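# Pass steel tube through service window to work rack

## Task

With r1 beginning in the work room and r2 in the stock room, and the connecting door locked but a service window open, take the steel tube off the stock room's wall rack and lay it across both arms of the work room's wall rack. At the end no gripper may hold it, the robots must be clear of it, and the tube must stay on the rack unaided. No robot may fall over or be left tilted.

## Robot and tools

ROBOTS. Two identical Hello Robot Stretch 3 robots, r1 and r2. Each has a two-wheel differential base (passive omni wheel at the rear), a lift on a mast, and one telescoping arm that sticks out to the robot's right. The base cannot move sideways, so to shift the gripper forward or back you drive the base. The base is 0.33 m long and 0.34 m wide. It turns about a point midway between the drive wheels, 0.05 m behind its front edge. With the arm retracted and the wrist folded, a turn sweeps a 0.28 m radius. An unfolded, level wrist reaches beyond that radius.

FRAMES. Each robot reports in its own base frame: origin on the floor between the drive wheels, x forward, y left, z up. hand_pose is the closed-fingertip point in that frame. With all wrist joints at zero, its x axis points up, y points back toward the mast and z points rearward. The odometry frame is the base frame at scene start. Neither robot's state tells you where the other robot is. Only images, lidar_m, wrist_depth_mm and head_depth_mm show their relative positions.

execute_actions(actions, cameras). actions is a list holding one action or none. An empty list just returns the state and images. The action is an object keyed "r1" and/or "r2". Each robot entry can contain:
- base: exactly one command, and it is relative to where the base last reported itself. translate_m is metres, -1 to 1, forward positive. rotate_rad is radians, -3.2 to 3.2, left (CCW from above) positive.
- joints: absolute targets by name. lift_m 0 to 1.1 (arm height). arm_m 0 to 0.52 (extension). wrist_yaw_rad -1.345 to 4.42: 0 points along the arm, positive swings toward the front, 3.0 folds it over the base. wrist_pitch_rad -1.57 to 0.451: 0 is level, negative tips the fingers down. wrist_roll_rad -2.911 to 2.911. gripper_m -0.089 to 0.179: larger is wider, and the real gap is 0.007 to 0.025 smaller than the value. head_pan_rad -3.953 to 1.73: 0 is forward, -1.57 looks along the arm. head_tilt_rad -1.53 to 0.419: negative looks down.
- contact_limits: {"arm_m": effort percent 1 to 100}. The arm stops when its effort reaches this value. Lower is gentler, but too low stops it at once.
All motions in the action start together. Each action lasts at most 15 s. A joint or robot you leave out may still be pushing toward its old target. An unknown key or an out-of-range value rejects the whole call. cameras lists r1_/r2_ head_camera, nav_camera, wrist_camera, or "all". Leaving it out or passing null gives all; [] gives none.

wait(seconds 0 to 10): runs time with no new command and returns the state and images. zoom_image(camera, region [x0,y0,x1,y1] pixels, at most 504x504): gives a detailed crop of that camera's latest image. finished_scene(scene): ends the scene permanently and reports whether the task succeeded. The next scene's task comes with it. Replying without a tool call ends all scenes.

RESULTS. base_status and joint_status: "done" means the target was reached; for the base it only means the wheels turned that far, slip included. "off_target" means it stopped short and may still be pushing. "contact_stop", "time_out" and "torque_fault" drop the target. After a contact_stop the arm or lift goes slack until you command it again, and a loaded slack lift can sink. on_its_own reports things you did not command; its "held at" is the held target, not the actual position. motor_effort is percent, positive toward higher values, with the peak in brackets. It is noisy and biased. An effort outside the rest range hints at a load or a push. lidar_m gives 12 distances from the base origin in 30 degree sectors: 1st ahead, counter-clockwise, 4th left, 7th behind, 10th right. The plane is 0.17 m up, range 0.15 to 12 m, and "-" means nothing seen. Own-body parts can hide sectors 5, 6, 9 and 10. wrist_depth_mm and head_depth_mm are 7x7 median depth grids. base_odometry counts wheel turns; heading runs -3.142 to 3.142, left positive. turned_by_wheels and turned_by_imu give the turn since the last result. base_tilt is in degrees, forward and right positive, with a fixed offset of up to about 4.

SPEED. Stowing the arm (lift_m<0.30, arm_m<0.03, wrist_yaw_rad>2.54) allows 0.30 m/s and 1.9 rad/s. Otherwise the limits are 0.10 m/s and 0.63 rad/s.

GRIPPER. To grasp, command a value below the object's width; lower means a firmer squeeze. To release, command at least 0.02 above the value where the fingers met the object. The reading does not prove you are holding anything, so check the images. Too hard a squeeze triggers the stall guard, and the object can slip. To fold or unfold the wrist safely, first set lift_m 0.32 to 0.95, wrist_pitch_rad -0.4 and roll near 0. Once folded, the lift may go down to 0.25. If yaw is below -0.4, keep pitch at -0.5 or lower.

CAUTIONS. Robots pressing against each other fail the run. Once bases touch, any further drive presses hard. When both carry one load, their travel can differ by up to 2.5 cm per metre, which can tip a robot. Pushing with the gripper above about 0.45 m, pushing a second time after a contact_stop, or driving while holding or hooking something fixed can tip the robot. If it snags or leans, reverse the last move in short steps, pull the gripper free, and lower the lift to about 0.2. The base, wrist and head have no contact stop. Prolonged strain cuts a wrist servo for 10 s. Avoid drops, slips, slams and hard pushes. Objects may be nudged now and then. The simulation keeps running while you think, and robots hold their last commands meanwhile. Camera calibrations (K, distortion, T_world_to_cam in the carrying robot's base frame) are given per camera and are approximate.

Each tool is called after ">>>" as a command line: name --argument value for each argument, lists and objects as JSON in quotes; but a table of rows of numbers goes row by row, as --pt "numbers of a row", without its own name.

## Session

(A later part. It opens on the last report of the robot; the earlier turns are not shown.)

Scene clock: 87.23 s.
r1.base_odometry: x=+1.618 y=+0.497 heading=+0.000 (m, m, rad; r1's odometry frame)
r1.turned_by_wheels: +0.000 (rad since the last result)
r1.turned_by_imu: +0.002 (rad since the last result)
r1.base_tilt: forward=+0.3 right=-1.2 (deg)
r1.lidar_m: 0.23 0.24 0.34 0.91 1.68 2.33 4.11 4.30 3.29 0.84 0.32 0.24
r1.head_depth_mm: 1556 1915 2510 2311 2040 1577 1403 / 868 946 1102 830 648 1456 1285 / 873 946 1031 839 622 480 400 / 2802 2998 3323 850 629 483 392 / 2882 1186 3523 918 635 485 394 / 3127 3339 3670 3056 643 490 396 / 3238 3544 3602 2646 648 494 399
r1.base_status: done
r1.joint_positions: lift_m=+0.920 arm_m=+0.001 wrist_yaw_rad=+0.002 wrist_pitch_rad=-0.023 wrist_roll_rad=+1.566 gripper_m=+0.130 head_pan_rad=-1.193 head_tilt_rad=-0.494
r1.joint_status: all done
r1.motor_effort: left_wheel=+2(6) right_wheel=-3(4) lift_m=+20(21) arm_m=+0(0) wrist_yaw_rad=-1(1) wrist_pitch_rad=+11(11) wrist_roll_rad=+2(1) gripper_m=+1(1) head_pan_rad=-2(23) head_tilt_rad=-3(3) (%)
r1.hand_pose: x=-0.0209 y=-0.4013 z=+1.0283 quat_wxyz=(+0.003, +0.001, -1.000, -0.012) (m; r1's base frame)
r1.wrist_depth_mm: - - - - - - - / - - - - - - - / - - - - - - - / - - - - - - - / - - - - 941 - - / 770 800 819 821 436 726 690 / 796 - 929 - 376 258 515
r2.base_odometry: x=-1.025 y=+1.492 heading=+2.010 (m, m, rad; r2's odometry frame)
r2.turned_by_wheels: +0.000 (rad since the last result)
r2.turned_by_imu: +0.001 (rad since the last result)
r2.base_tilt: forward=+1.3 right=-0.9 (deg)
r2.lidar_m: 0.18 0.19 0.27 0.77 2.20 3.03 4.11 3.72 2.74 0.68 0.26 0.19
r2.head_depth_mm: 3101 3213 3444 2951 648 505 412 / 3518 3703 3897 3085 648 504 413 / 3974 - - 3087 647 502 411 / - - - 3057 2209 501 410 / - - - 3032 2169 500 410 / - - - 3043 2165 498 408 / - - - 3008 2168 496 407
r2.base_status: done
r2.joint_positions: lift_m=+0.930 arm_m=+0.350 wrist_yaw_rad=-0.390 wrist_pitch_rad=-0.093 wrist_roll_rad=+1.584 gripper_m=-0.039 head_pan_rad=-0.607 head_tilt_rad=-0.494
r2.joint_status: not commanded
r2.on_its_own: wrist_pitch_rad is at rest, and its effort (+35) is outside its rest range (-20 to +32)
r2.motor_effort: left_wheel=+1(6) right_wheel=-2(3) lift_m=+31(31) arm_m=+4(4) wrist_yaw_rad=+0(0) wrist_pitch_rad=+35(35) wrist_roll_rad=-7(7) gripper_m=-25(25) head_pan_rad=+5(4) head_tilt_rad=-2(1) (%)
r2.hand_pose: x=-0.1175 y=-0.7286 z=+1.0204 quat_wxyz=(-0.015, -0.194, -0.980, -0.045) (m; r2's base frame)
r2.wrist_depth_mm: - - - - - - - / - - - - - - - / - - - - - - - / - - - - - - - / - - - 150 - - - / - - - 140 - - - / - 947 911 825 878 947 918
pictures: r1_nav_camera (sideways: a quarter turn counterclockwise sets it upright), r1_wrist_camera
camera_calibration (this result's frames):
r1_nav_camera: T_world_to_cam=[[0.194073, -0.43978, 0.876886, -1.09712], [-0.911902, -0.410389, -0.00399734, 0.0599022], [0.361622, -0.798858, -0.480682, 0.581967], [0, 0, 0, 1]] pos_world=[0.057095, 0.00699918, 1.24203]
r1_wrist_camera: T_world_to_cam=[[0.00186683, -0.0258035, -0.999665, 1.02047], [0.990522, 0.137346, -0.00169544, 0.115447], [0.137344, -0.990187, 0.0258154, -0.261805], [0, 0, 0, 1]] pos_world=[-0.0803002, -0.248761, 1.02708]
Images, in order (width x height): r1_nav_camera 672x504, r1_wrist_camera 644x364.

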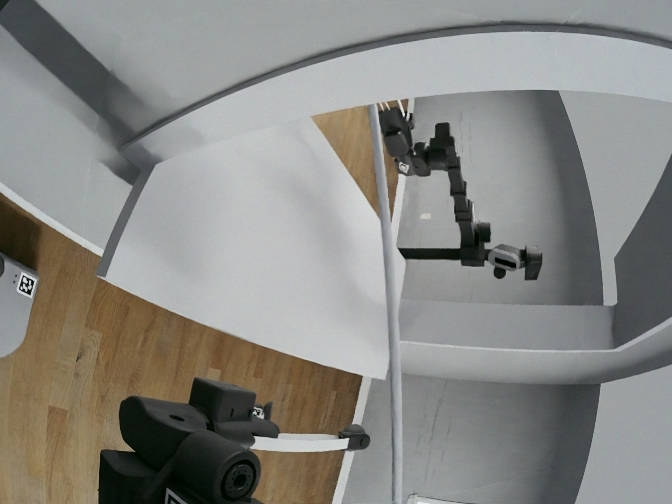

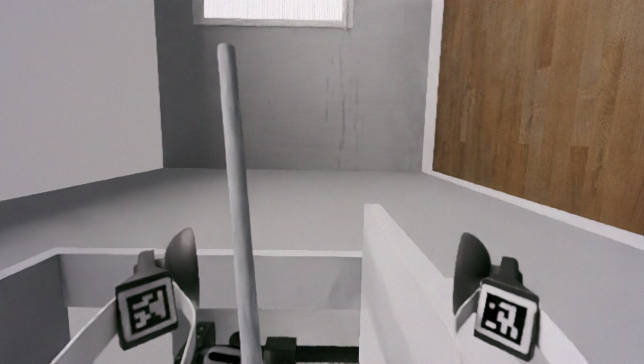

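>>> execute_actions --actions '[{"r1":{"base":{"translate_m":-0.08},"joints":{"lift_m":1.005}}}]' --cameras '[]'

>>> execute_actions --actions '[{"r1":{"joints":{"arm_m":0.15}}}]' --cameras '["r1_wrist_camera"]'

Scene clock: 89.13 s.
r1.base_odometry: x=+1.538 y=+0.497 heading=+0.000 (m, m, rad; r1's odometry frame)
r1.turned_by_wheels: +0.000 (rad since the last result)
r1.turned_by_imu: +0.000 (rad since the last result)
r1.base_tilt: forward=+0.3 right=-1.3 (deg)
r1.lidar_m: 0.31 0.33 0.45 1.25 1.68 2.34 4.01 4.21 3.30 1.12 0.43 0.32
r1.head_depth_mm: 2149 2559 2819 2582 2038 1643 1221 / 1198 1338 1521 984 1894 1587 1294 / 879 955 1041 837 681 1317 1270 / 921 998 3351 854 628 500 960 / 2903 1203 3460 861 634 486 399 / 3070 3283 3677 874 642 490 396 / 3287 3571 - 3138 651 493 399
r1.base_status: done
r1.joint_positions: lift_m=+1.005 arm_m=+0.001 wrist_yaw_rad=+0.002 wrist_pitch_rad=-0.023 wrist_roll_rad=+1.566 gripper_m=+0.130 head_pan_rad=-1.193 head_tilt_rad=-0.494
r1.joint_status: all done
r1.motor_effort: left_wheel=+2(3) right_wheel=-2(7) lift_m=+20(21) arm_m=+0(0) wrist_yaw_rad=-1(1) wrist_pitch_rad=+11(11) wrist_roll_rad=+2(2) gripper_m=+1(1) head_pan_rad=-3(3) head_tilt_rad=-3(3) (%)
r1.hand_pose: x=-0.0209 y=-0.4013 z=+1.1134 quat_wxyz=(+0.003, +0.001, -1.000, -0.012) (m; r1's base frame)
r1.wrist_depth_mm: - - - - - - - / - - - - - - - / - - - - - - - / - - - - - - - / - - - - - - - / 817 878 831 829 761 887 871 / 677 - - 827 647 423 652
r2.base_odometry: x=-1.025 y=+1.492 heading=+2.010 (m, m, rad; r2's odometry frame)
r2.turned_by_wheels: +0.000 (rad since the last result)
r2.turned_by_imu: +0.000 (rad since the last result)
r2.base_tilt: forward=+1.3 right=-0.9 (deg)
r2.lidar_m: 0.18 0.19 0.27 0.77 2.20 3.04 4.11 3.71 2.73 0.68 0.26 0.19
r2.head_depth_mm: 3116 3250 3290 3085 649 506 413 / 3455 3705 3854 3149 645 504 412 / 3947 - - 3045 644 502 410 / - - - 3065 2197 502 410 / - - - 3058 2190 501 409 / - - - 3010 2176 498 409 / - - - 3051 2160 496 407
r2.base_status: not commanded
r2.joint_positions: lift_m=+0.930 arm_m=+0.350 wrist_yaw_rad=-0.390 wrist_pitch_rad=-0.093 wrist_roll_rad=+1.584 gripper_m=-0.039 head_pan_rad=-0.607 head_tilt_rad=-0.494
r2.joint_status: not commanded
r2.on_its_own: wrist_pitch_rad is at rest, and its effort (+35) is outside its rest range (-20 to +32)
r2.motor_effort: left_wheel=+2(2) right_wheel=-2(2) lift_m=+31(31) arm_m=+4(3) wrist_yaw_rad=+0(0) wrist_pitch_rad=+35(35) wrist_roll_rad=-7(7) gripper_m=-25(26) head_pan_rad=+5(4) head_tilt_rad=-3(1) (%)
r2.hand_pose: x=-0.1175 y=-0.7286 z=+1.0204 quat_wxyz=(-0.015, -0.194, -0.980, -0.045) (m; r2's base frame)
r2.wrist_depth_mm: - - - - - - - / - - - - - - - / - - - - - - - / - - - - - - - / - - - 150 - - - / - - - 141 - - - / - 981 905 831 929 896 903
pictures: none
No camera images: the call's "cameras" was empty. Leave "cameras" out to get every camera's image.

Scene clock: 91.47 s.
r1.base_odometry: x=+1.538 y=+0.497 heading=+0.000 (m, m, rad; r1's odometry frame)
r1.turned_by_wheels: +0.000 (rad since the last result)
r1.turned_by_imu: +0.001 (rad since the last result)
r1.base_tilt: forward=+0.3 right=-1.2 (deg)
r1.lidar_m: 0.31 0.33 0.46 1.25 1.68 2.33 4.02 4.18 3.29 1.12 0.43 0.32
r1.head_depth_mm: 2121 2593 2840 2729 1967 1581 1292 / 1203 1342 1518 979 1886 1588 1300 / 882 956 1044 839 682 1314 1273 / 921 1000 3298 852 630 500 963 / 2866 1201 3432 861 634 486 398 / 3105 3247 3693 874 642 490 396 / 3204 3510 - 3148 647 493 399
r1.base_status: not commanded
r1.joint_positions: lift_m=+1.005 arm_m=+0.150 wrist_yaw_rad=+0.001 wrist_pitch_rad=-0.023 wrist_roll_rad=+1.566 gripper_m=+0.130 head_pan_rad=-1.193 head_tilt_rad=-0.494
r1.joint_status: all done
r1.motor_effort: left_wheel=+2(2) right_wheel=-2(2) lift_m=+20(20) arm_m=+4(2) wrist_yaw_rad=-1(1) wrist_pitch_rad=+11(11) wrist_roll_rad=+1(2) gripper_m=+1(1) head_pan_rad=-4(3) head_tilt_rad=-3(2) (%)
r1.hand_pose: x=-0.0210 y=-0.5503 z=+1.1134 quat_wxyz=(+0.003, +0.001, -1.000, -0.012) (m; r1's base frame)
r1.wrist_depth_mm: - - - - - - - / - - - - - - - / - - - - - - - / - - - - - - - / - - - - - - - / 801 849 832 769 731 899 862 / 664 671 693 686 648 422 644
r2.base_odometry: x=-1.025 y=+1.492 heading=+2.010 (m, m, rad; r2's odometry frame)
r2.turned_by_wheels: +0.000 (rad since the last result)
r2.turned_by_imu: +0.000 (rad since the last result)
r2.base_tilt: forward=+1.3 right=-0.9 (deg)
r2.lidar_m: 0.18 0.19 0.27 0.77 2.20 3.04 4.11 3.73 2.74 0.68 0.26 0.19
r2.head_depth_mm: 3113 3099 861 3126 649 506 413 / 3464 3713 900 3133 648 503 413 / 3951 - - 3082 645 503 411 / - - - 3094 2180 502 411 / - - - 3061 2189 498 409 / - - - 3034 2176 498 408 / - - - 3030 2165 496 407
r2.base_status: not commanded
r2.joint_positions: lift_m=+0.930 arm_m=+0.350 wrist_yaw_rad=-0.390 wrist_pitch_rad=-0.093 wrist_roll_rad=+1.584 gripper_m=-0.039 head_pan_rad=-0.607 head_tilt_rad=-0.494
r2.joint_status: not commanded
r2.on_its_own: wrist_pitch_rad is at rest, and its effort (+35) is outside its rest range (-20 to +32)
r2.motor_effort: left_wheel=+2(2) right_wheel=-2(2) lift_m=+32(31) arm_m=+4(3) wrist_yaw_rad=+0(0) wrist_pitch_rad=+35(35) wrist_roll_rad=-7(7) gripper_m=-25(25) head_pan_rad=+4(4) head_tilt_rad=-1(2) (%)
r2.hand_pose: x=-0.1175 y=-0.7286 z=+1.0204 quat_wxyz=(-0.015, -0.194, -0.980, -0.045) (m; r2's base frame)
r2.wrist_depth_mm: - - - - - - - / - - - - - - - / - - - - - - - / - - - - - - - / - - - 149 - - - / - - - 140 - - - / 988 981 878 853 918 907 938
pictures: r1_wrist_camera
camera_calibration (this result's frames):
r1_wrist_camera: T_world_to_cam=[[0.00203741, -0.0260555, -0.999658, 1.10153], [0.990596, 0.13681, -0.00154693, 0.135735], [0.136803, -0.990255, 0.0260892, -0.411894], [0, 0, 0, 1]] pos_world=[-0.0803546, -0.397749, 1.11211]
Images, in order (width x height): r1_wrist_camera 644x364.

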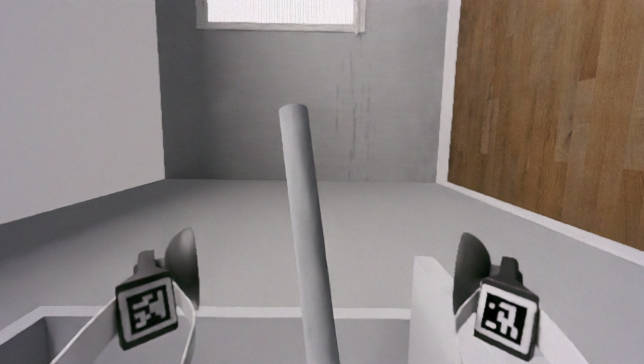

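>>> execute_actions --actions '[{"r1":{"joints":{"arm_m":0.19,"lift_m":1.015}}}]' --cameras '[]'

>>> execute_actions --actions '[{"r1":{"joints":{"gripper_m":-0.04}}}]' --cameras '[]'

>>> execute_actions --actions '[{"r1":{"base":{"translate_m":-0.05},"joints":{"arm_m":0.05,"lift_m":0.85}},"r2":{"joints":{"arm_m":0.2,"lift_m":0.85}}}]' --cameras '["r1_wrist_camera","r2_wrist_camera","r1_nav_camera"]'

Scene clock: 93.30 s.
r1.base_odometry: x=+1.538 y=+0.497 heading=+0.000 (m, m, rad; r1's odometry frame)
r1.turned_by_wheels: +0.000 (rad since the last result)
r1.turned_by_imu: +0.000 (rad since the last result)
r1.base_tilt: forward=+0.2 right=-1.3 (deg)
r1.lidar_m: 0.31 0.33 0.46 1.25 1.68 2.34 4.02 4.22 3.28 1.12 0.43 0.32
r1.head_depth_mm: 2142 2587 2863 2589 2024 1568 1283 / 1203 1343 1528 977 1899 1586 1304 / 884 956 1041 835 680 1315 1261 / 926 1003 3297 850 630 499 962 / 2892 1200 3448 860 636 486 398 / 3087 3315 3707 873 643 490 397 / 3292 3544 - 3120 648 494 398
r1.base_status: not commanded
r1.joint_positions: lift_m=+1.015 arm_m=+0.190 wrist_yaw_rad=+0.001 wrist_pitch_rad=-0.023 wrist_roll_rad=+1.566 gripper_m=+0.130 head_pan_rad=-1.193 head_tilt_rad=-0.494
r1.joint_status: all done
r1.motor_effort: left_wheel=+2(2) right_wheel=-3(2) lift_m=+21(20) arm_m=+3(6) wrist_yaw_rad=-1(1) wrist_pitch_rad=+11(11) wrist_roll_rad=+2(1) gripper_m=+1(1) head_pan_rad=-3(3) head_tilt_rad=-2(3) (%)
r1.hand_pose: x=-0.0210 y=-0.5903 z=+1.1234 quat_wxyz=(+0.003, +0.001, -1.000, -0.012) (m; r1's base frame)
r1.wrist_depth_mm: - - - - - - - / - - - - - - - / - - - - - - - / - - - - - - - / - - - - - - - / 782 834 807 718 772 921 867 / 635 638 653 633 641 413 633
r2.base_odometry: x=-1.025 y=+1.492 heading=+2.010 (m, m, rad; r2's odometry frame)
r2.turned_by_wheels: +0.000 (rad since the last result)
r2.turned_by_imu: +0.000 (rad since the last result)
r2.base_tilt: forward=+1.3 right=-0.9 (deg)
r2.lidar_m: 0.18 0.19 0.27 0.77 2.19 3.04 4.11 3.73 2.73 0.68 0.26 0.19
r2.head_depth_mm: 3152 859 3270 3083 651 504 413 / 3482 3682 860 3081 647 503 411 / 3947 - - 3147 644 503 412 / - - - 3038 2208 501 409 / - - - 3033 2190 499 410 / - - - 3075 2173 497 408 / - - - 3033 2161 497 407
r2.base_status: not commanded
r2.joint_positions: lift_m=+0.930 arm_m=+0.350 wrist_yaw_rad=-0.390 wrist_pitch_rad=-0.093 wrist_roll_rad=+1.584 gripper_m=-0.039 head_pan_rad=-0.607 head_tilt_rad=-0.494
r2.joint_status: not commanded
r2.on_its_own: wrist_pitch_rad is at rest, and its effort (+35) is outside its rest range (-20 to +32)
r2.motor_effort: left_wheel=+2(2) right_wheel=-2(2) lift_m=+31(32) arm_m=+3(4) wrist_yaw_rad=+0(1) wrist_pitch_rad=+35(35) wrist_roll_rad=-7(7) gripper_m=-25(25) head_pan_rad=+4(5) head_tilt_rad=-2(2) (%)
r2.hand_pose: x=-0.1175 y=-0.7286 z=+1.0204 quat_wxyz=(-0.015, -0.194, -0.980, -0.045) (m; r2's base frame)
r2.wrist_depth_mm: - - - - - - - / - - - - - - - / - - - - - - - / - - - - - - - / - - - 150 - - - / - - - 140 - - - / 983 956 889 880 915 902 914
pictures: none
No camera images: the call's "cameras" was empty. Leave "cameras" out to get every camera's image.

Scene clock: 95.50 s.
r1.base_odometry: x=+1.538 y=+0.497 heading=+0.000 (m, m, rad; r1's odometry frame)
r1.turned_by_wheels: +0.000 (rad since the last result)
r1.turned_by_imu: +0.001 (rad since the last result)
r1.base_tilt: forward=+0.3 right=-1.2 (deg)
r1.lidar_m: 0.31 0.33 0.45 1.25 1.68 2.34 4.03 4.20 3.28 1.12 0.43 0.32
r1.head_depth_mm: 2129 2564 2830 2652 2040 1573 1287 / 1202 1336 1528 979 1884 1590 1295 / 880 958 1040 836 680 1316 1259 / 927 1001 3272 849 629 500 960 / 2892 1204 3477 863 637 486 398 / 3108 3328 3708 873 641 490 396 / 3225 3542 - 3105 648 493 399
r1.base_status: not commanded
r1.joint_positions: lift_m=+1.015 arm_m=+0.190 wrist_yaw_rad=+0.000 wrist_pitch_rad=-0.022 wrist_roll_rad=+1.565 gripper_m=-0.039 head_pan_rad=-1.193 head_tilt_rad=-0.494
r1.joint_status: all done
r1.motor_effort: left_wheel=+2(2) right_wheel=-2(2) lift_m=+20(20) arm_m=+3(3) wrist_yaw_rad=+0(1) wrist_pitch_rad=+11(11) wrist_roll_rad=+2(2) gripper_m=-20(97) head_pan_rad=-3(2) head_tilt_rad=-3(3) (%)
r1.hand_pose: x=-0.0214 y=-0.5903 z=+1.1235 quat_wxyz=(+0.003, +0.000, -1.000, -0.012) (m; r1's base frame)
r1.wrist_depth_mm: - - - - - - - / - - - - - - - / - - - - - - - / - - - - - - - / - - - 134 - - - / 812 820 826 128 607 845 876 / 626 626 633 382 639 445 650
r2.base_odometry: x=-1.025 y=+1.492 heading=+2.010 (m, m, rad; r2's odometry frame)
r2.turned_by_wheels: +0.000 (rad since the last result)
r2.turned_by_imu: +0.000 (rad since the last result)
r2.base_tilt: forward=+1.3 right=-0.9 (deg)
r2.lidar_m: 0.18 0.19 0.27 0.77 2.20 3.03 4.13 3.71 2.74 0.68 0.26 0.19
r2.head_depth_mm: 3137 857 3250 3141 650 505 413 / 3521 3677 880 3089 646 504 412 / 3979 - - 3071 645 503 412 / - - - 3073 2190 501 410 / - - - 3061 2200 499 409 / - - - 3054 2158 497 408 / - - - 3084 2163 496 407
r2.base_status: not commanded
r2.joint_positions: lift_m=+0.930 arm_m=+0.350 wrist_yaw_rad=-0.390 wrist_pitch_rad=-0.094 wrist_roll_rad=+1.584 gripper_m=-0.039 head_pan_rad=-0.607 head_tilt_rad=-0.494
r2.joint_status: not commanded
r2.on_its_own: wrist_pitch_rad is at rest, and its effort (+35) is outside its rest range (-20 to +32)
r2.motor_effort: left_wheel=+2(2) right_wheel=-1(2) lift_m=+32(32) arm_m=+3(3) wrist_yaw_rad=+1(1) wrist_pitch_rad=+35(36) wrist_roll_rad=-8(7) gripper_m=-25(25) head_pan_rad=+4(4) head_tilt_rad=-3(1) (%)
r2.hand_pose: x=-0.1176 y=-0.7286 z=+1.0203 quat_wxyz=(-0.015, -0.194, -0.980, -0.045) (m; r2's base frame)
r2.wrist_depth_mm: - - - - - - - / - - - - - - - / - - - - - - - / - - - - - - - / - - - 150 - - - / - - - 140 - - - / - 968 858 861 904 924 893
pictures: none
No camera images: the call's "cameras" was empty. Leave "cameras" out to get every camera's image.

Scene clock: 97.87 s.
r1.base_odometry: x=+1.488 y=+0.497 heading=+0.001 (m, m, rad; r1's odometry frame)
r1.turned_by_wheels: +0.000 (rad since the last result)
r1.turned_by_imu: +0.001 (rad since the last result)
r1.base_tilt: forward=+0.4 right=-1.3 (deg)
r1.lidar_m: 0.36 0.38 0.53 1.56 1.67 2.34 3.97 4.14 3.27 1.29 0.50 0.37
r1.head_depth_mm: 2423 2638 2880 2910 2061 1508 1393 / 1397 1557 1777 2060 1983 1546 1298 / 972 1051 1129 895 1267 1462 1304 / 907 983 1074 908 631 1036 1121 / 2937 3125 3386 916 609 500 833 / 3071 3380 3637 930 614 490 408 / 3203 3514 3742 907 647 493 399
r1.base_status: done
r1.joint_positions: lift_m=+0.850 arm_m=+0.050 wrist_yaw_rad=+0.017 wrist_pitch_rad=-0.019 wrist_roll_rad=+1.566 gripper_m=-0.039 head_pan_rad=-1.193 head_tilt_rad=-0.494
r1.joint_status: all done
r1.motor_effort: left_wheel=+5(9) right_wheel=-8(15) lift_m=+17(18) arm_m=-2(2) wrist_yaw_rad=-11(19) wrist_pitch_rad=+10(15) wrist_roll_rad=+2(2) gripper_m=-19(20) head_pan_rad=-2(3) head_tilt_rad=-3(2) (%)
r1.hand_pose: x=-0.0171 y=-0.4510 z=+0.9595 quat_wxyz=(+0.003, +0.008, -1.000, -0.010) (m; r1's base frame)
r1.wrist_depth_mm: - - - - - - - / - - - - - - - / - - - - - - - / - - - - - - - / - - - 123 - - - / 845 883 890 125 909 902 964 / 792 794 798 135 636 686 700
r2.base_odometry: x=-1.025 y=+1.492 heading=+2.010 (m, m, rad; r2's odometry frame)
r2.turned_by_wheels: +0.000 (rad since the last result)
r2.turned_by_imu: +0.000 (rad since the last result)
r2.base_tilt: forward=+1.3 right=-0.9 (deg)
r2.lidar_m: 0.18 0.19 0.27 0.77 2.19 3.05 4.12 3.71 2.74 0.68 0.26 0.19
r2.head_depth_mm: 3084 3264 1051 2767 649 506 413 / 3397 3703 3868 2773 644 504 412 / 3976 - - 3080 644 502 411 / - - - 3050 2201 502 410 / - - - 3045 2173 500 410 / - - - 2996 2191 498 408 / - - - 2973 2162 496 407
r2.base_status: not commanded
r2.joint_positions: lift_m=+0.850 arm_m=+0.200 wrist_yaw_rad=-0.375 wrist_pitch_rad=-0.094 wrist_roll_rad=+1.570 gripper_m=-0.039 head_pan_rad=-0.607 head_tilt_rad=-0.494
r2.joint_status: all done
r2.on_its_own: wrist_pitch_rad is at rest, and its effort (+35) is outside its rest range (-20 to +32)
r2.motor_effort: left_wheel=+6(10) right_wheel=-9(14) lift_m=+32(30) arm_m=-3(1) wrist_yaw_rad=-9(17) wrist_pitch_rad=+35(35) wrist_roll_rad=+0(8) gripper_m=-25(25) head_pan_rad=+4(4) head_tilt_rad=-1(2) (%)
r2.hand_pose: x=-0.1140 y=-0.5805 z=+0.9404 quat_wxyz=(-0.008, -0.186, -0.981, -0.046) (m; r2's base frame)
r2.wrist_depth_mm: - - - - - - - / - - - - - - - / - - - - - - - / - - - - - - - / - - - 148 - - - / - - - 149 - - - / 930 950 918 771 892 904 915
pictures: r1_nav_camera (sideways: a quarter turn counterclockwise sets it upright), r1_wrist_camera, r2_wrist_camera
camera_calibration (this result's frames):
r1_nav_camera: T_world_to_cam=[[0.194029, -0.439971, 0.8768, -1.09701], [-0.911998, -0.410176, -0.00400535, 0.0599132], [0.361404, -0.798862, -0.480838, 0.582172], [0, 0, 0, 1]] pos_world=[0.0570927, 0.00699723, 1.24203]
r1_wrist_camera: T_world_to_cam=[[0.00215779, -0.0294071, -0.999565, 0.948667], [0.988385, 0.151956, -0.00233687, 0.125576], [0.151958, -0.98795, 0.0293935, -0.31189], [0, 0, 0, 1]] pos_world=[-0.0787701, -0.299316, 0.957716]
r2_wrist_camera: T_world_to_cam=[[0.00457255, 0.0848916, -0.99638, 0.986338], [0.988905, -0.148327, -0.00809919, 0.0584234], [-0.148477, -0.985288, -0.084628, -0.339401], [0, 0, 0, 1]] pos_world=[-0.112679, -0.409474, 0.954517]
Images, in order (width x height): r1_nav_camera 672x504, r1_wrist_camera 644x364, r2_wrist_camera 644x364.

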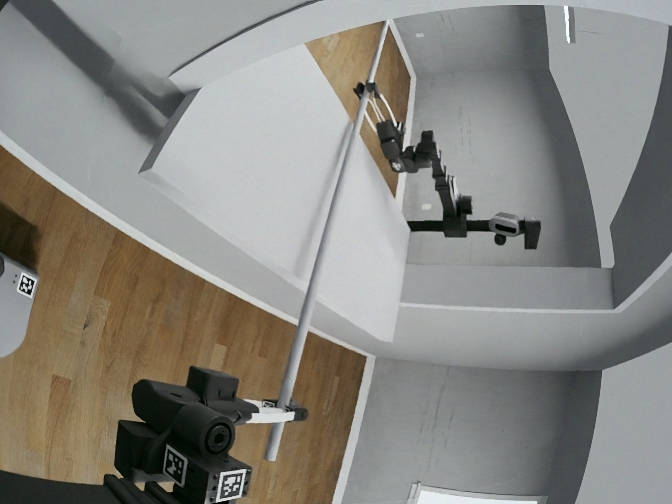

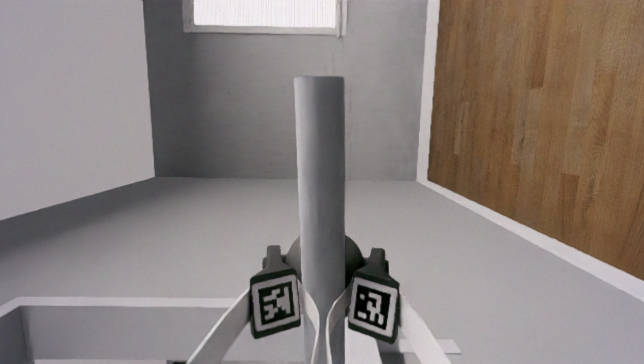

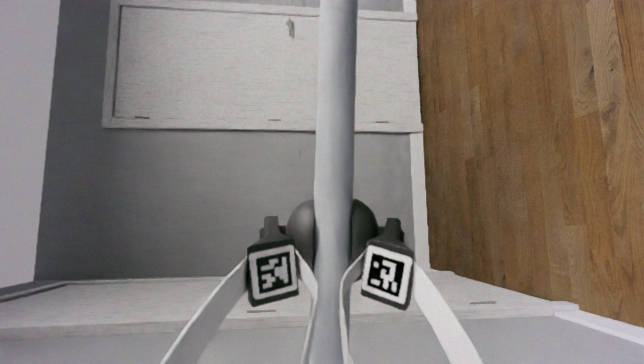

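>>> execute_actions --actions '[{"r1":{"base":{"translate_m":0.06},"joints":{"lift_m":0.825}},"r2":{"base":{"translate_m":-0.05},"joints":{"lift_m":0.825}}}]' --cameras '["r1_nav_camera"]'

Scene clock: 99.70 s.
r1.base_odometry: x=+1.548 y=+0.497 heading=+0.001 (m, m, rad; r1's odometry frame)
r1.turned_by_wheels: +0.000 (rad since the last result)
r1.turned_by_imu: +0.000 (rad since the last result)
r1.base_tilt: forward=+0.3 right=-1.3 (deg)
r1.lidar_m: 0.30 0.32 0.44 1.21 1.67 2.33 4.03 4.22 3.28 1.08 0.42 0.31
r1.head_depth_mm: 2063 2528 2829 2728 2037 1524 1351 / 1157 1293 1462 1000 1854 1543 1295 / 876 950 1036 891 650 1233 1246 / 921 3019 3300 906 628 485 898 / 2897 3121 3353 918 635 486 393 / 3013 3399 1304 2925 615 490 396 / 3216 3532 3828 921 645 493 398
r1.base_status: done
r1.joint_positions: lift_m=+0.825 arm_m=+0.050 wrist_yaw_rad=-0.003 wrist_pitch_rad=-0.003 wrist_roll_rad=+1.568 gripper_m=-0.039 head_pan_rad=-1.193 head_tilt_rad=-0.494
r1.joint_status: all done
r1.motor_effort: left_wheel=+1(8) right_wheel=-1(6) lift_m=+16(16) arm_m=-2(3) wrist_yaw_rad=+2(11) wrist_pitch_rad=+1(9) wrist_roll_rad=+1(2) gripper_m=-19(19) head_pan_rad=-2(3) head_tilt_rad=-3(3) (%)
r1.hand_pose: x=-0.0222 y=-0.4514 z=+0.9387 quat_wxyz=(+0.002, -0.002, -1.000, -0.002) (m; r1's base frame)
r1.wrist_depth_mm: - - - - - - - / - - - - - - - / - - - 118 - - - / - - - - - - - / - - - - - - - / 780 767 810 125 843 820 834 / 787 773 - 346 599 621 624
r2.base_odometry: x=-1.003 y=+1.446 heading=+2.010 (m, m, rad; r2's odometry frame)
r2.turned_by_wheels: +0.000 (rad since the last result)
r2.turned_by_imu: +0.000 (rad since the last result)
r2.base_tilt: forward=+1.3 right=-0.9 (deg)
r2.lidar_m: 0.23 0.24 0.34 0.97 2.20 3.04 4.07 3.73 2.71 0.86 0.33 0.24
r2.head_depth_mm: 3161 3258 1088 989 649 506 414 / 3460 3743 3936 2664 650 503 412 / 3930 - - 3124 642 502 411 / - - - 3034 641 502 411 / - - - 3059 2204 500 409 / - - - 3019 2180 499 409 / - - - 2982 2166 496 406
r2.base_status: done
r2.joint_positions: lift_m=+0.825 arm_m=+0.200 wrist_yaw_rad=-0.385 wrist_pitch_rad=-0.049 wrist_roll_rad=+1.569 gripper_m=-0.039 head_pan_rad=-0.607 head_tilt_rad=-0.494
r2.joint_status: all done
r2.motor_effort: left_wheel=+2(9) right_wheel=-4(15) lift_m=+28(31) arm_m=-3(2) wrist_yaw_rad=-3(13) wrist_pitch_rad=+19(35) wrist_roll_rad=+0(1) gripper_m=-22(25) head_pan_rad=+5(4) head_tilt_rad=-2(1) (%)
r2.hand_pose: x=-0.1170 y=-0.5813 z=+0.9267 quat_wxyz=(-0.004, -0.191, -0.981, -0.025) (m; r2's base frame)
r2.wrist_depth_mm: - - - - - - - / - - - - - - - / - - - - - - - / - - - - - - - / - - - 149 - - - / - - - 148 - - - / - - - - - - -
pictures: r1_nav_camera (sideways: a quarter turn counterclockwise sets it upright)
camera_calibration (this result's frames):
r1_nav_camera: T_world_to_cam=[[0.194029, -0.439971, 0.8768, -1.09701], [-0.911998, -0.410176, -0.00400536, 0.0599133], [0.361404, -0.798862, -0.480839, 0.582172], [0, 0, 0, 1]] pos_world=[0.0570927, 0.00699724, 1.24203]
Images, in order (width x height): r1_nav_camera 672x504.

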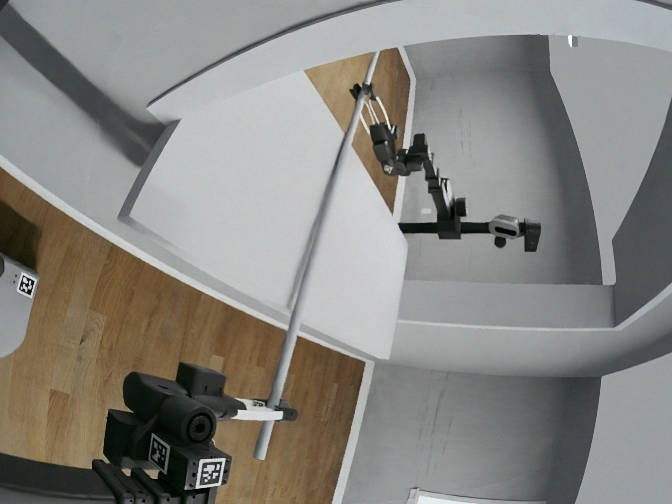

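>>> execute_actions --actions '[{"r2":{"joints":{"gripper_m":0.12,"lift_m":0.82}}}]' --cameras '[]'

>>> execute_actions --actions '[{"r1":{"base":{"translate_m":-0.8},"joints":{"lift_m":0.83}}}]' --cameras '["r2_wrist_camera","r1_wrist_camera"]'

Scene clock: 102.00 s.
r1.base_odometry: x=+1.548 y=+0.497 heading=+0.001 (m, m, rad; r1's odometry frame)
r1.turned_by_wheels: +0.000 (rad since the last result)
r1.turned_by_imu: +0.001 (rad since the last result)
r1.base_tilt: forward=+0.3 right=-1.3 (deg)
r1.lidar_m: 0.30 0.32 0.44 1.21 1.68 2.34 4.03 4.21 3.27 1.08 0.42 0.31
r1.head_depth_mm: 2082 2526 2873 2737 2029 1522 1359 / 1161 1291 1459 1001 1856 1528 1295 / 877 954 1043 892 651 1221 1249 / 918 2980 3277 907 629 483 895 / 2910 3127 3338 916 635 486 394 / 3039 3334 3470 2928 617 490 396 / 3258 3486 3754 930 646 495 399
r1.base_status: not commanded
r1.joint_positions: lift_m=+0.825 arm_m=+0.050 wrist_yaw_rad=-0.001 wrist_pitch_rad=+0.005 wrist_roll_rad=+1.568 gripper_m=-0.039 head_pan_rad=-1.193 head_tilt_rad=-0.494
r1.joint_status: not commanded
r1.motor_effort: left_wheel=+2(2) right_wheel=-2(2) lift_m=+16(16) arm_m=-2(3) wrist_yaw_rad=+0(2) wrist_pitch_rad=-3(4) wrist_roll_rad=+1(1) gripper_m=-20(19) head_pan_rad=-3(2) head_tilt_rad=-3(3) (%)
r1.hand_pose: x=-0.0216 y=-0.4516 z=+0.9409 quat_wxyz=(+0.002, +0.000, -1.000, +0.002) (m; r1's base frame)
r1.wrist_depth_mm: - - - - - - - / - - - - - - - / - - - 116 - - - / - - - 120 - - - / - - - 125 - - - / 786 798 804 126 845 827 861 / 811 784 - 344 583 615 629
r2.base_odometry: x=-1.003 y=+1.446 heading=+2.010 (m, m, rad; r2's odometry frame)
r2.turned_by_wheels: +0.000 (rad since the last result)
r2.turned_by_imu: +0.000 (rad since the last result)
r2.base_tilt: forward=+1.3 right=-0.9 (deg)
r2.lidar_m: 0.23 0.24 0.34 0.97 2.20 3.05 4.07 3.73 2.71 0.86 0.33 0.24
r2.head_depth_mm: 3109 3285 1086 986 648 506 413 / 3475 3726 3885 2763 647 505 412 / 3966 - - 3098 645 502 412 / - - - 3121 642 500 411 / - - - 3045 2197 501 409 / - - - 3048 2156 497 408 / - - - 2928 2148 496 406
r2.base_status: not commanded
r2.joint_positions: lift_m=+0.820 arm_m=+0.200 wrist_yaw_rad=-0.388 wrist_pitch_rad=-0.023 wrist_roll_rad=+1.570 gripper_m=+0.120 head_pan_rad=-0.607 head_tilt_rad=-0.494
r2.joint_status: all done
r2.motor_effort: left_wheel=+3(3) right_wheel=-3(4) lift_m=+27(28) arm_m=-2(2) wrist_yaw_rad=-1(4) wrist_pitch_rad=+9(19) wrist_roll_rad=+0(1) gripper_m=+0(83) head_pan_rad=+5(4) head_tilt_rad=-3(1) (%)
r2.hand_pose: x=-0.1180 y=-0.5818 z=+0.9285 quat_wxyz=(-0.001, -0.193, -0.981, -0.012) (m; r2's base frame)
r2.wrist_depth_mm: - - - - - - - / - - - - - - - / - - - - - - - / - - - - - - - / - - - - - - - / - - - - - - - / - - - 978 - - -
pictures: none
No camera images: the call's "cameras" was empty. Leave "cameras" out to get every camera's image.

Scene clock: 111.00 s.
r1.base_odometry: x=+0.748 y=+0.496 heading=+0.001 (m, m, rad; r1's odometry frame)
r1.turned_by_wheels: +0.000 (rad since the last result)
r1.turned_by_imu: +0.002 (rad since the last result)
r1.base_tilt: forward=+0.3 right=-1.2 (deg)
r1.lidar_m: 1.10 1.16 1.58 1.62 1.70 2.36 3.24 3.38 3.28 3.16 1.53 1.14
r1.head_depth_mm: 2528 2656 2894 2887 2036 1504 1359 / 2627 2816 3022 2947 2041 1534 1300 / 2685 2918 3145 2981 2075 1546 1300 / 2366 2478 2635 2659 2087 1612 1315 / 1902 2001 2095 2213 2100 1614 1320 / 1602 1662 1733 1829 1838 1637 1323 / 1389 1425 1488 1529 1564 1582 1338
r1.base_status: done
r1.joint_positions: lift_m=+0.830 arm_m=+0.050 wrist_yaw_rad=+0.009 wrist_pitch_rad=-0.051 wrist_roll_rad=+1.571 gripper_m=-0.039 head_pan_rad=-1.193 head_tilt_rad=-0.494
r1.joint_status: all done
r1.motor_effort: left_wheel=+3(4) right_wheel=-4(12) lift_m=+19(19) arm_m=-3(3) wrist_yaw_rad=-6(11) wrist_pitch_rad=+26(26) wrist_roll_rad=+0(1) gripper_m=-20(20) head_pan_rad=-2(3) head_tilt_rad=-4(3) (%)
r1.hand_pose: x=-0.0190 y=-0.4499 z=+0.9314 quat_wxyz=(+0.000, +0.005, -1.000, -0.026) (m; r1's base frame)
r1.wrist_depth_mm: - - - - - - - / - - - - - - - / - - - - - - - / - - - - - - - / - - - 126 - - - / - - - 125 - - - / - - - - - - -
r2.base_odometry: x=-1.003 y=+1.446 heading=+2.010 (m, m, rad; r2's odometry frame)
r2.turned_by_wheels: +0.000 (rad since the last result)
r2.turned_by_imu: +0.000 (rad since the last result)
r2.base_tilt: forward=+1.3 right=-0.9 (deg)
r2.lidar_m: 0.23 0.24 0.34 0.97 2.20 3.02 4.06 3.73 2.72 0.87 0.33 0.24
r2.head_depth_mm: 3120 3276 3430 3084 648 505 413 / 3466 3698 3873 2936 648 503 412 / 3829 1820 - 2759 644 503 412 / - - - 3045 642 502 410 / - - - 3066 2150 499 409 / - - - 3082 2175 497 408 / - - - 2994 2134 496 407
r2.base_status: not commanded
r2.joint_positions: lift_m=+0.820 arm_m=+0.200 wrist_yaw_rad=-0.388 wrist_pitch_rad=-0.023 wrist_roll_rad=+1.570 gripper_m=+0.120 head_pan_rad=-0.607 head_tilt_rad=-0.494
r2.joint_status: not commanded
r2.motor_effort: left_wheel=+2(2) right_wheel=-2(3) lift_m=+27(27) arm_m=-2(1) wrist_yaw_rad=-1(2) wrist_pitch_rad=+9(9) wrist_roll_rad=+0(0) gripper_m=+0(1) head_pan_rad=+4(4) head_tilt_rad=-3(3) (%)
r2.hand_pose: x=-0.1180 y=-0.5818 z=+0.9285 quat_wxyz=(-0.001, -0.193, -0.981, -0.012) (m; r2's base frame)
r2.wrist_depth_mm: - - - - - - - / - - - - - - - / - - - - - - - / - - - - - - - / - - - - - - - / - - - - - - - / - - - - - - -
pictures: r1_wrist_camera, r2_wrist_camera
camera_calibration (this result's frames):
r1_wrist_camera: T_world_to_cam=[[0.00659251, 0.00181428, -0.999977, 0.935114], [0.989516, 0.144263, 0.00678528, 0.115329], [0.144272, -0.989538, -0.000844204, -0.282441], [0, 0, 0, 1]] pos_world=[-0.079536, -0.297821, 0.934071]
r2_wrist_camera: T_world_to_cam=[[-0.0216468, 0.019902, -0.999568, 0.936708], [0.986495, -0.161937, -0.024588, 0.0692411], [-0.162357, -0.9866, -0.0161278, -0.408256], [0, 0, 0, 1]] pos_world=[-0.114312, -0.410215, 0.931421]
Images, in order (width x height): r1_wrist_camera 644x364, r2_wrist_camera 644x364.

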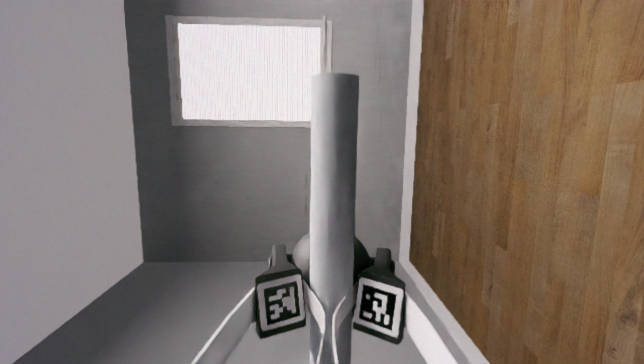

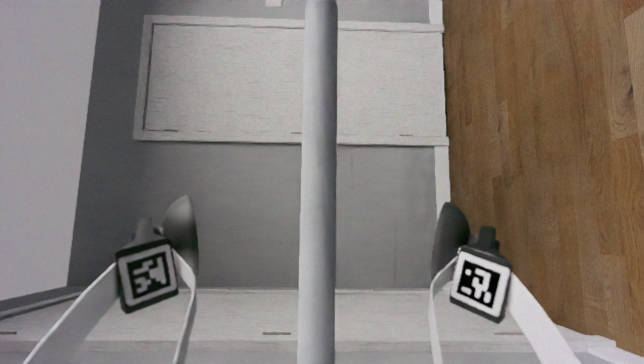

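>>> execute_actions --actions '[{"r2":{"joints":{"gripper_m":-0.04,"arm_m":0.21}}}]' --cameras '[]'

>>> execute_actions --actions '[{"r1":{"joints":{"gripper_m":0.13,"lift_m":0.82}}}]' --cameras '[]'

>>> execute_actions --actions '[{"r1":{"base":{"translate_m":0.82},"joints":{"arm_m":0.04}}}]' --cameras '["r2_wrist_camera","r1_wrist_camera"]'

Scene clock: 113.37 s.
r1.base_odometry: x=+0.748 y=+0.496 heading=+0.001 (m, m, rad; r1's odometry frame)
r1.turned_by_wheels: +0.000 (rad since the last result)
r1.turned_by_imu: +0.001 (rad since the last result)
r1.base_tilt: forward=+0.3 right=-1.2 (deg)
r1.lidar_m: 1.10 1.15 1.58 1.63 1.70 2.36 3.22 3.39 3.29 3.16 1.53 1.14
r1.head_depth_mm: 2474 2702 2922 2873 2032 1506 1365 / 2620 2812 3047 2903 2055 1525 1294 / 2708 2914 3136 3018 2084 1541 1296 / 2332 2481 2647 2652 2093 1611 1314 / 1898 1994 2070 2195 2091 1637 1310 / 1593 1663 1719 1797 1856 1631 1327 / 1389 1434 1476 1525 1558 1586 1332
r1.base_status: not commanded
r1.joint_positions: lift_m=+0.830 arm_m=+0.050 wrist_yaw_rad=+0.004 wrist_pitch_rad=-0.052 wrist_roll_rad=+1.571 gripper_m=-0.039 head_pan_rad=-1.193 head_tilt_rad=-0.494
r1.joint_status: not commanded
r1.motor_effort: left_wheel=+3(3) right_wheel=-5(5) lift_m=+19(19) arm_m=-3(3) wrist_yaw_rad=-3(6) wrist_pitch_rad=+27(26) wrist_roll_rad=-1(0) gripper_m=-21(20) head_pan_rad=-3(3) head_tilt_rad=-3(3) (%)
r1.hand_pose: x=-0.0203 y=-0.4499 z=+0.9310 quat_wxyz=(+0.000, +0.002, -1.000, -0.026) (m; r1's base frame)
r1.wrist_depth_mm: - - - - - - - / - - - - - - - / - - - - - - - / - - - - - - - / - - - 125 - - - / - - - 126 - - - / - - - - - - -
r2.base_odometry: x=-1.003 y=+1.446 heading=+2.010 (m, m, rad; r2's odometry frame)
r2.turned_by_wheels: +0.000 (rad since the last result)
r2.turned_by_imu: +0.000 (rad since the last result)
r2.base_tilt: forward=+1.4 right=-0.9 (deg)
r2.lidar_m: 0.23 0.24 0.34 0.97 2.20 3.04 4.06 3.71 2.71 0.87 0.33 0.24
r2.head_depth_mm: 3120 3287 3452 3116 648 506 413 / 3508 3756 3922 2932 648 504 412 / 3792 1811 - 2770 644 503 412 / - - - 3106 641 501 411 / - - - 3033 2152 499 410 / - - - 3024 2142 498 407 / - - - 3046 2177 497 407
r2.base_status: not commanded
r2.joint_positions: lift_m=+0.820 arm_m=+0.210 wrist_yaw_rad=-0.388 wrist_pitch_rad=-0.023 wrist_roll_rad=+1.570 gripper_m=-0.039 head_pan_rad=-0.607 head_tilt_rad=-0.494
r2.joint_status: all done
r2.motor_effort: left_wheel=+2(3) right_wheel=-2(3) lift_m=+27(26) arm_m=+2(4) wrist_yaw_rad=-1(2) wrist_pitch_rad=+9(9) wrist_roll_rad=+1(0) gripper_m=-21(97) head_pan_rad=+4(4) head_tilt_rad=-3(1) (%)
r2.hand_pose: x=-0.1181 y=-0.5914 z=+0.9285 quat_wxyz=(-0.001, -0.193, -0.981, -0.012) (m; r2's base frame)
r2.wrist_depth_mm: - - - - - - - / - - - - - - - / - - - - - - - / - - - - - - - / - - - 150 - - - / - - - 149 - - - / - - - 549 - - -
pictures: none
No camera images: the call's "cameras" was empty. Leave "cameras" out to get every camera's image.

Scene clock: 115.57 s.
r1.base_odometry: x=+0.748 y=+0.496 heading=+0.001 (m, m, rad; r1's odometry frame)
r1.turned_by_wheels: +0.000 (rad since the last result)
r1.turned_by_imu: +0.001 (rad since the last result)
r1.base_tilt: forward=+0.3 right=-1.2 (deg)
r1.lidar_m: 1.10 1.15 1.57 1.62 1.70 2.36 3.23 3.37 3.27 3.16 1.53 1.14
r1.head_depth_mm: 2506 2713 2911 2889 2051 1525 1332 / 2573 2807 3036 2922 2061 1536 1297 / 2691 2926 3136 2945 2090 1545 1307 / 2330 2480 2639 2647 2107 1570 1307 / 1901 2002 2095 2199 2072 1620 1317 / 1607 1658 1743 1808 1846 1638 1321 / 1392 1429 1477 1530 1574 1577 1336
r1.base_status: not commanded
r1.joint_positions: lift_m=+0.820 arm_m=+0.050 wrist_yaw_rad=+0.003 wrist_pitch_rad=-0.024 wrist_roll_rad=+1.571 gripper_m=+0.130 head_pan_rad=-1.193 head_tilt_rad=-0.494
r1.joint_status: all done
r1.motor_effort: left_wheel=+3(3) right_wheel=-4(4) lift_m=+17(18) arm_m=-2(2) wrist_yaw_rad=-2(3) wrist_pitch_rad=+12(26) wrist_roll_rad=+0(0) gripper_m=+1(84) head_pan_rad=-2(3) head_tilt_rad=-3(2) (%)
r1.hand_pose: x=-0.0207 y=-0.4508 z=+0.9282 quat_wxyz=(+0.000, +0.001, -1.000, -0.013) (m; r1's base frame)
r1.wrist_depth_mm: - - - - - - - / - - - - - - - / - - - - - - - / - - - - - - - / - - - - - - - / - - - - - - - / - - - - - - -
r2.base_odometry: x=-1.003 y=+1.446 heading=+2.010 (m, m, rad; r2's odometry frame)
r2.turned_by_wheels: +0.000 (rad since the last result)
r2.turned_by_imu: +0.000 (rad since the last result)
r2.base_tilt: forward=+1.3 right=-0.9 (deg)
r2.lidar_m: 0.23 0.24 0.34 0.97 2.20 3.05 4.06 3.72 2.73 0.86 0.33 0.24
r2.head_depth_mm: 3134 3260 3465 3110 650 506 414 / 3530 3714 3979 2921 646 505 412 / 3807 1818 - 2815 643 502 411 / - - - 3062 641 500 411 / - - - 3021 2158 498 410 / - - - 2999 2204 499 408 / - - - 2984 2181 494 407
r2.base_status: not commanded
r2.joint_positions: lift_m=+0.820 arm_m=+0.210 wrist_yaw_rad=-0.387 wrist_pitch_rad=-0.004 wrist_roll_rad=+1.569 gripper_m=-0.039 head_pan_rad=-0.607 head_tilt_rad=-0.494
r2.joint_status: not commanded
r2.motor_effort: left_wheel=+2(2) right_wheel=-3(2) lift_m=+26(26) arm_m=+3(3) wrist_yaw_rad=-2(2) wrist_pitch_rad=+2(9) wrist_roll_rad=+1(1) gripper_m=-21(22) head_pan_rad=+4(4) head_tilt_rad=-3(2) (%)
r2.hand_pose: x=-0.1180 y=-0.5920 z=+0.9333 quat_wxyz=(+0.001, -0.192, -0.981, -0.003) (m; r2's base frame)
r2.wrist_depth_mm: - - - - - - - / - - - - - - - / - - - - - - - / - - - - - - - / - - - 151 - - - / - - - 150 - - - / - - - - - - -
pictures: none
No camera images: the call's "cameras" was empty. Leave "cameras" out to get every camera's image.

Scene clock: 125.33 s.
r1.base_odometry: x=+1.568 y=+0.497 heading=+0.001 (m, m, rad; r1's odometry frame)
r1.turned_by_wheels: +0.000 (rad since the last result)
r1.turned_by_imu: +0.004 (rad since the last result)
r1.base_tilt: forward=+0.2 right=-1.2 (deg)
r1.lidar_m: 0.28 0.30 0.41 1.13 1.68 2.33 4.04 4.26 3.31 1.00 0.39 0.29
r1.head_depth_mm: 1914 2342 2836 2718 2034 1527 1331 / 1076 1194 1353 935 1809 1541 1292 / 872 938 1020 894 623 542 1229 / 2782 3060 3323 909 629 483 411 / 2928 3102 3333 917 612 487 394 / 3074 3360 3519 3046 636 490 396 / 3249 3509 3846 926 645 493 399
r1.base_status: done
r1.joint_positions: lift_m=+0.820 arm_m=+0.040 wrist_yaw_rad=+0.002 wrist_pitch_rad=-0.024 wrist_roll_rad=+1.571 gripper_m=+0.130 head_pan_rad=-1.193 head_tilt_rad=-0.494
r1.joint_status: all done
r1.motor_effort: left_wheel=+2(7) right_wheel=-2(4) lift_m=+18(17) arm_m=-3(2) wrist_yaw_rad=-1(2) wrist_pitch_rad=+12(12) wrist_roll_rad=+0(1) gripper_m=+1(1) head_pan_rad=-3(2) head_tilt_rad=-3(2) (%)
r1.hand_pose: x=-0.0209 y=-0.4408 z=+0.9283 quat_wxyz=(+0.000, +0.001, -1.000, -0.012) (m; r1's base frame)
r1.wrist_depth_mm: - - - - - - - / - - - - - - - / - - - - - - - / - - - - - - - / - - - - - - - / 765 813 779 764 785 833 783 / 796 - - 357 574 535 594
r2.base_odometry: x=-1.003 y=+1.446 heading=+2.010 (m, m, rad; r2's odometry frame)
r2.turned_by_wheels: +0.000 (rad since the last result)
r2.turned_by_imu: +0.000 (rad since the last result)
r2.base_tilt: forward=+1.3 right=-0.9 (deg)
r2.lidar_m: 0.23 0.24 0.34 0.97 2.20 3.06 4.07 3.68 2.71 0.87 0.33 0.24
r2.head_depth_mm: 3123 3244 3188 977 650 507 413 / 3450 3683 3878 2751 647 503 412 / 3975 - - 2917 645 502 411 / - - - 3050 641 502 410 / - - - 3077 2174 499 410 / - - - 3061 2185 497 408 / - - - 3026 2168 496 408
r2.base_status: not commanded
r2.joint_positions: lift_m=+0.820 arm_m=+0.210 wrist_yaw_rad=-0.387 wrist_pitch_rad=-0.004 wrist_roll_rad=+1.569 gripper_m=-0.039 head_pan_rad=-0.607 head_tilt_rad=-0.494
r2.joint_status: not commanded
r2.motor_effort: left_wheel=+2(2) right_wheel=-2(2) lift_m=+27(27) arm_m=+2(3) wrist_yaw_rad=-2(2) wrist_pitch_rad=+2(2) wrist_roll_rad=+0(1) gripper_m=-20(20) head_pan_rad=+4(4) head_tilt_rad=-2(2) (%)
r2.hand_pose: x=-0.1180 y=-0.5920 z=+0.9333 quat_wxyz=(+0.001, -0.192, -0.981, -0.003) (m; r2's base frame)
r2.wrist_depth_mm: - - - - - - - / - - - - - - - / - - - - - - - / - - - - - - - / - - - 150 - - - / - - - 151 - - - / - - - - - - -
pictures: r1_wrist_camera, r2_wrist_camera
camera_calibration (this result's frames):
r1_wrist_camera: T_world_to_cam=[[0.00664591, -0.0247038, -0.999673, 0.920002], [0.990534, 0.137232, 0.00319389, 0.116116], [0.137108, -0.990231, 0.025382, -0.297983], [0, 0, 0, 1]] pos_world=[-0.0802751, -0.288279, 0.926894]
r2_wrist_camera: T_world_to_cam=[[-0.0292063, 0.002808, -0.999569, 0.930676], [0.986424, -0.161588, -0.0292761, 0.0722814], [-0.161601, -0.986854, 0.00194951, -0.435198], [0, 0, 0, 1]] pos_world=[-0.114447, -0.420411, 0.93324]
Images, in order (width x height): r1_wrist_camera 644x364, r2_wrist_camera 644x364.

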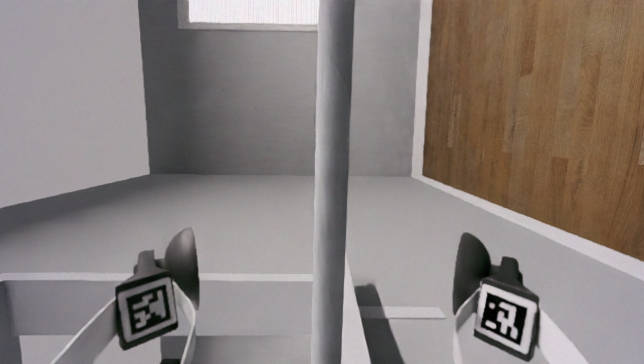

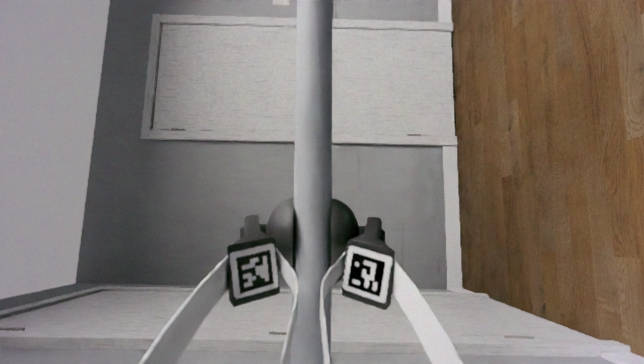

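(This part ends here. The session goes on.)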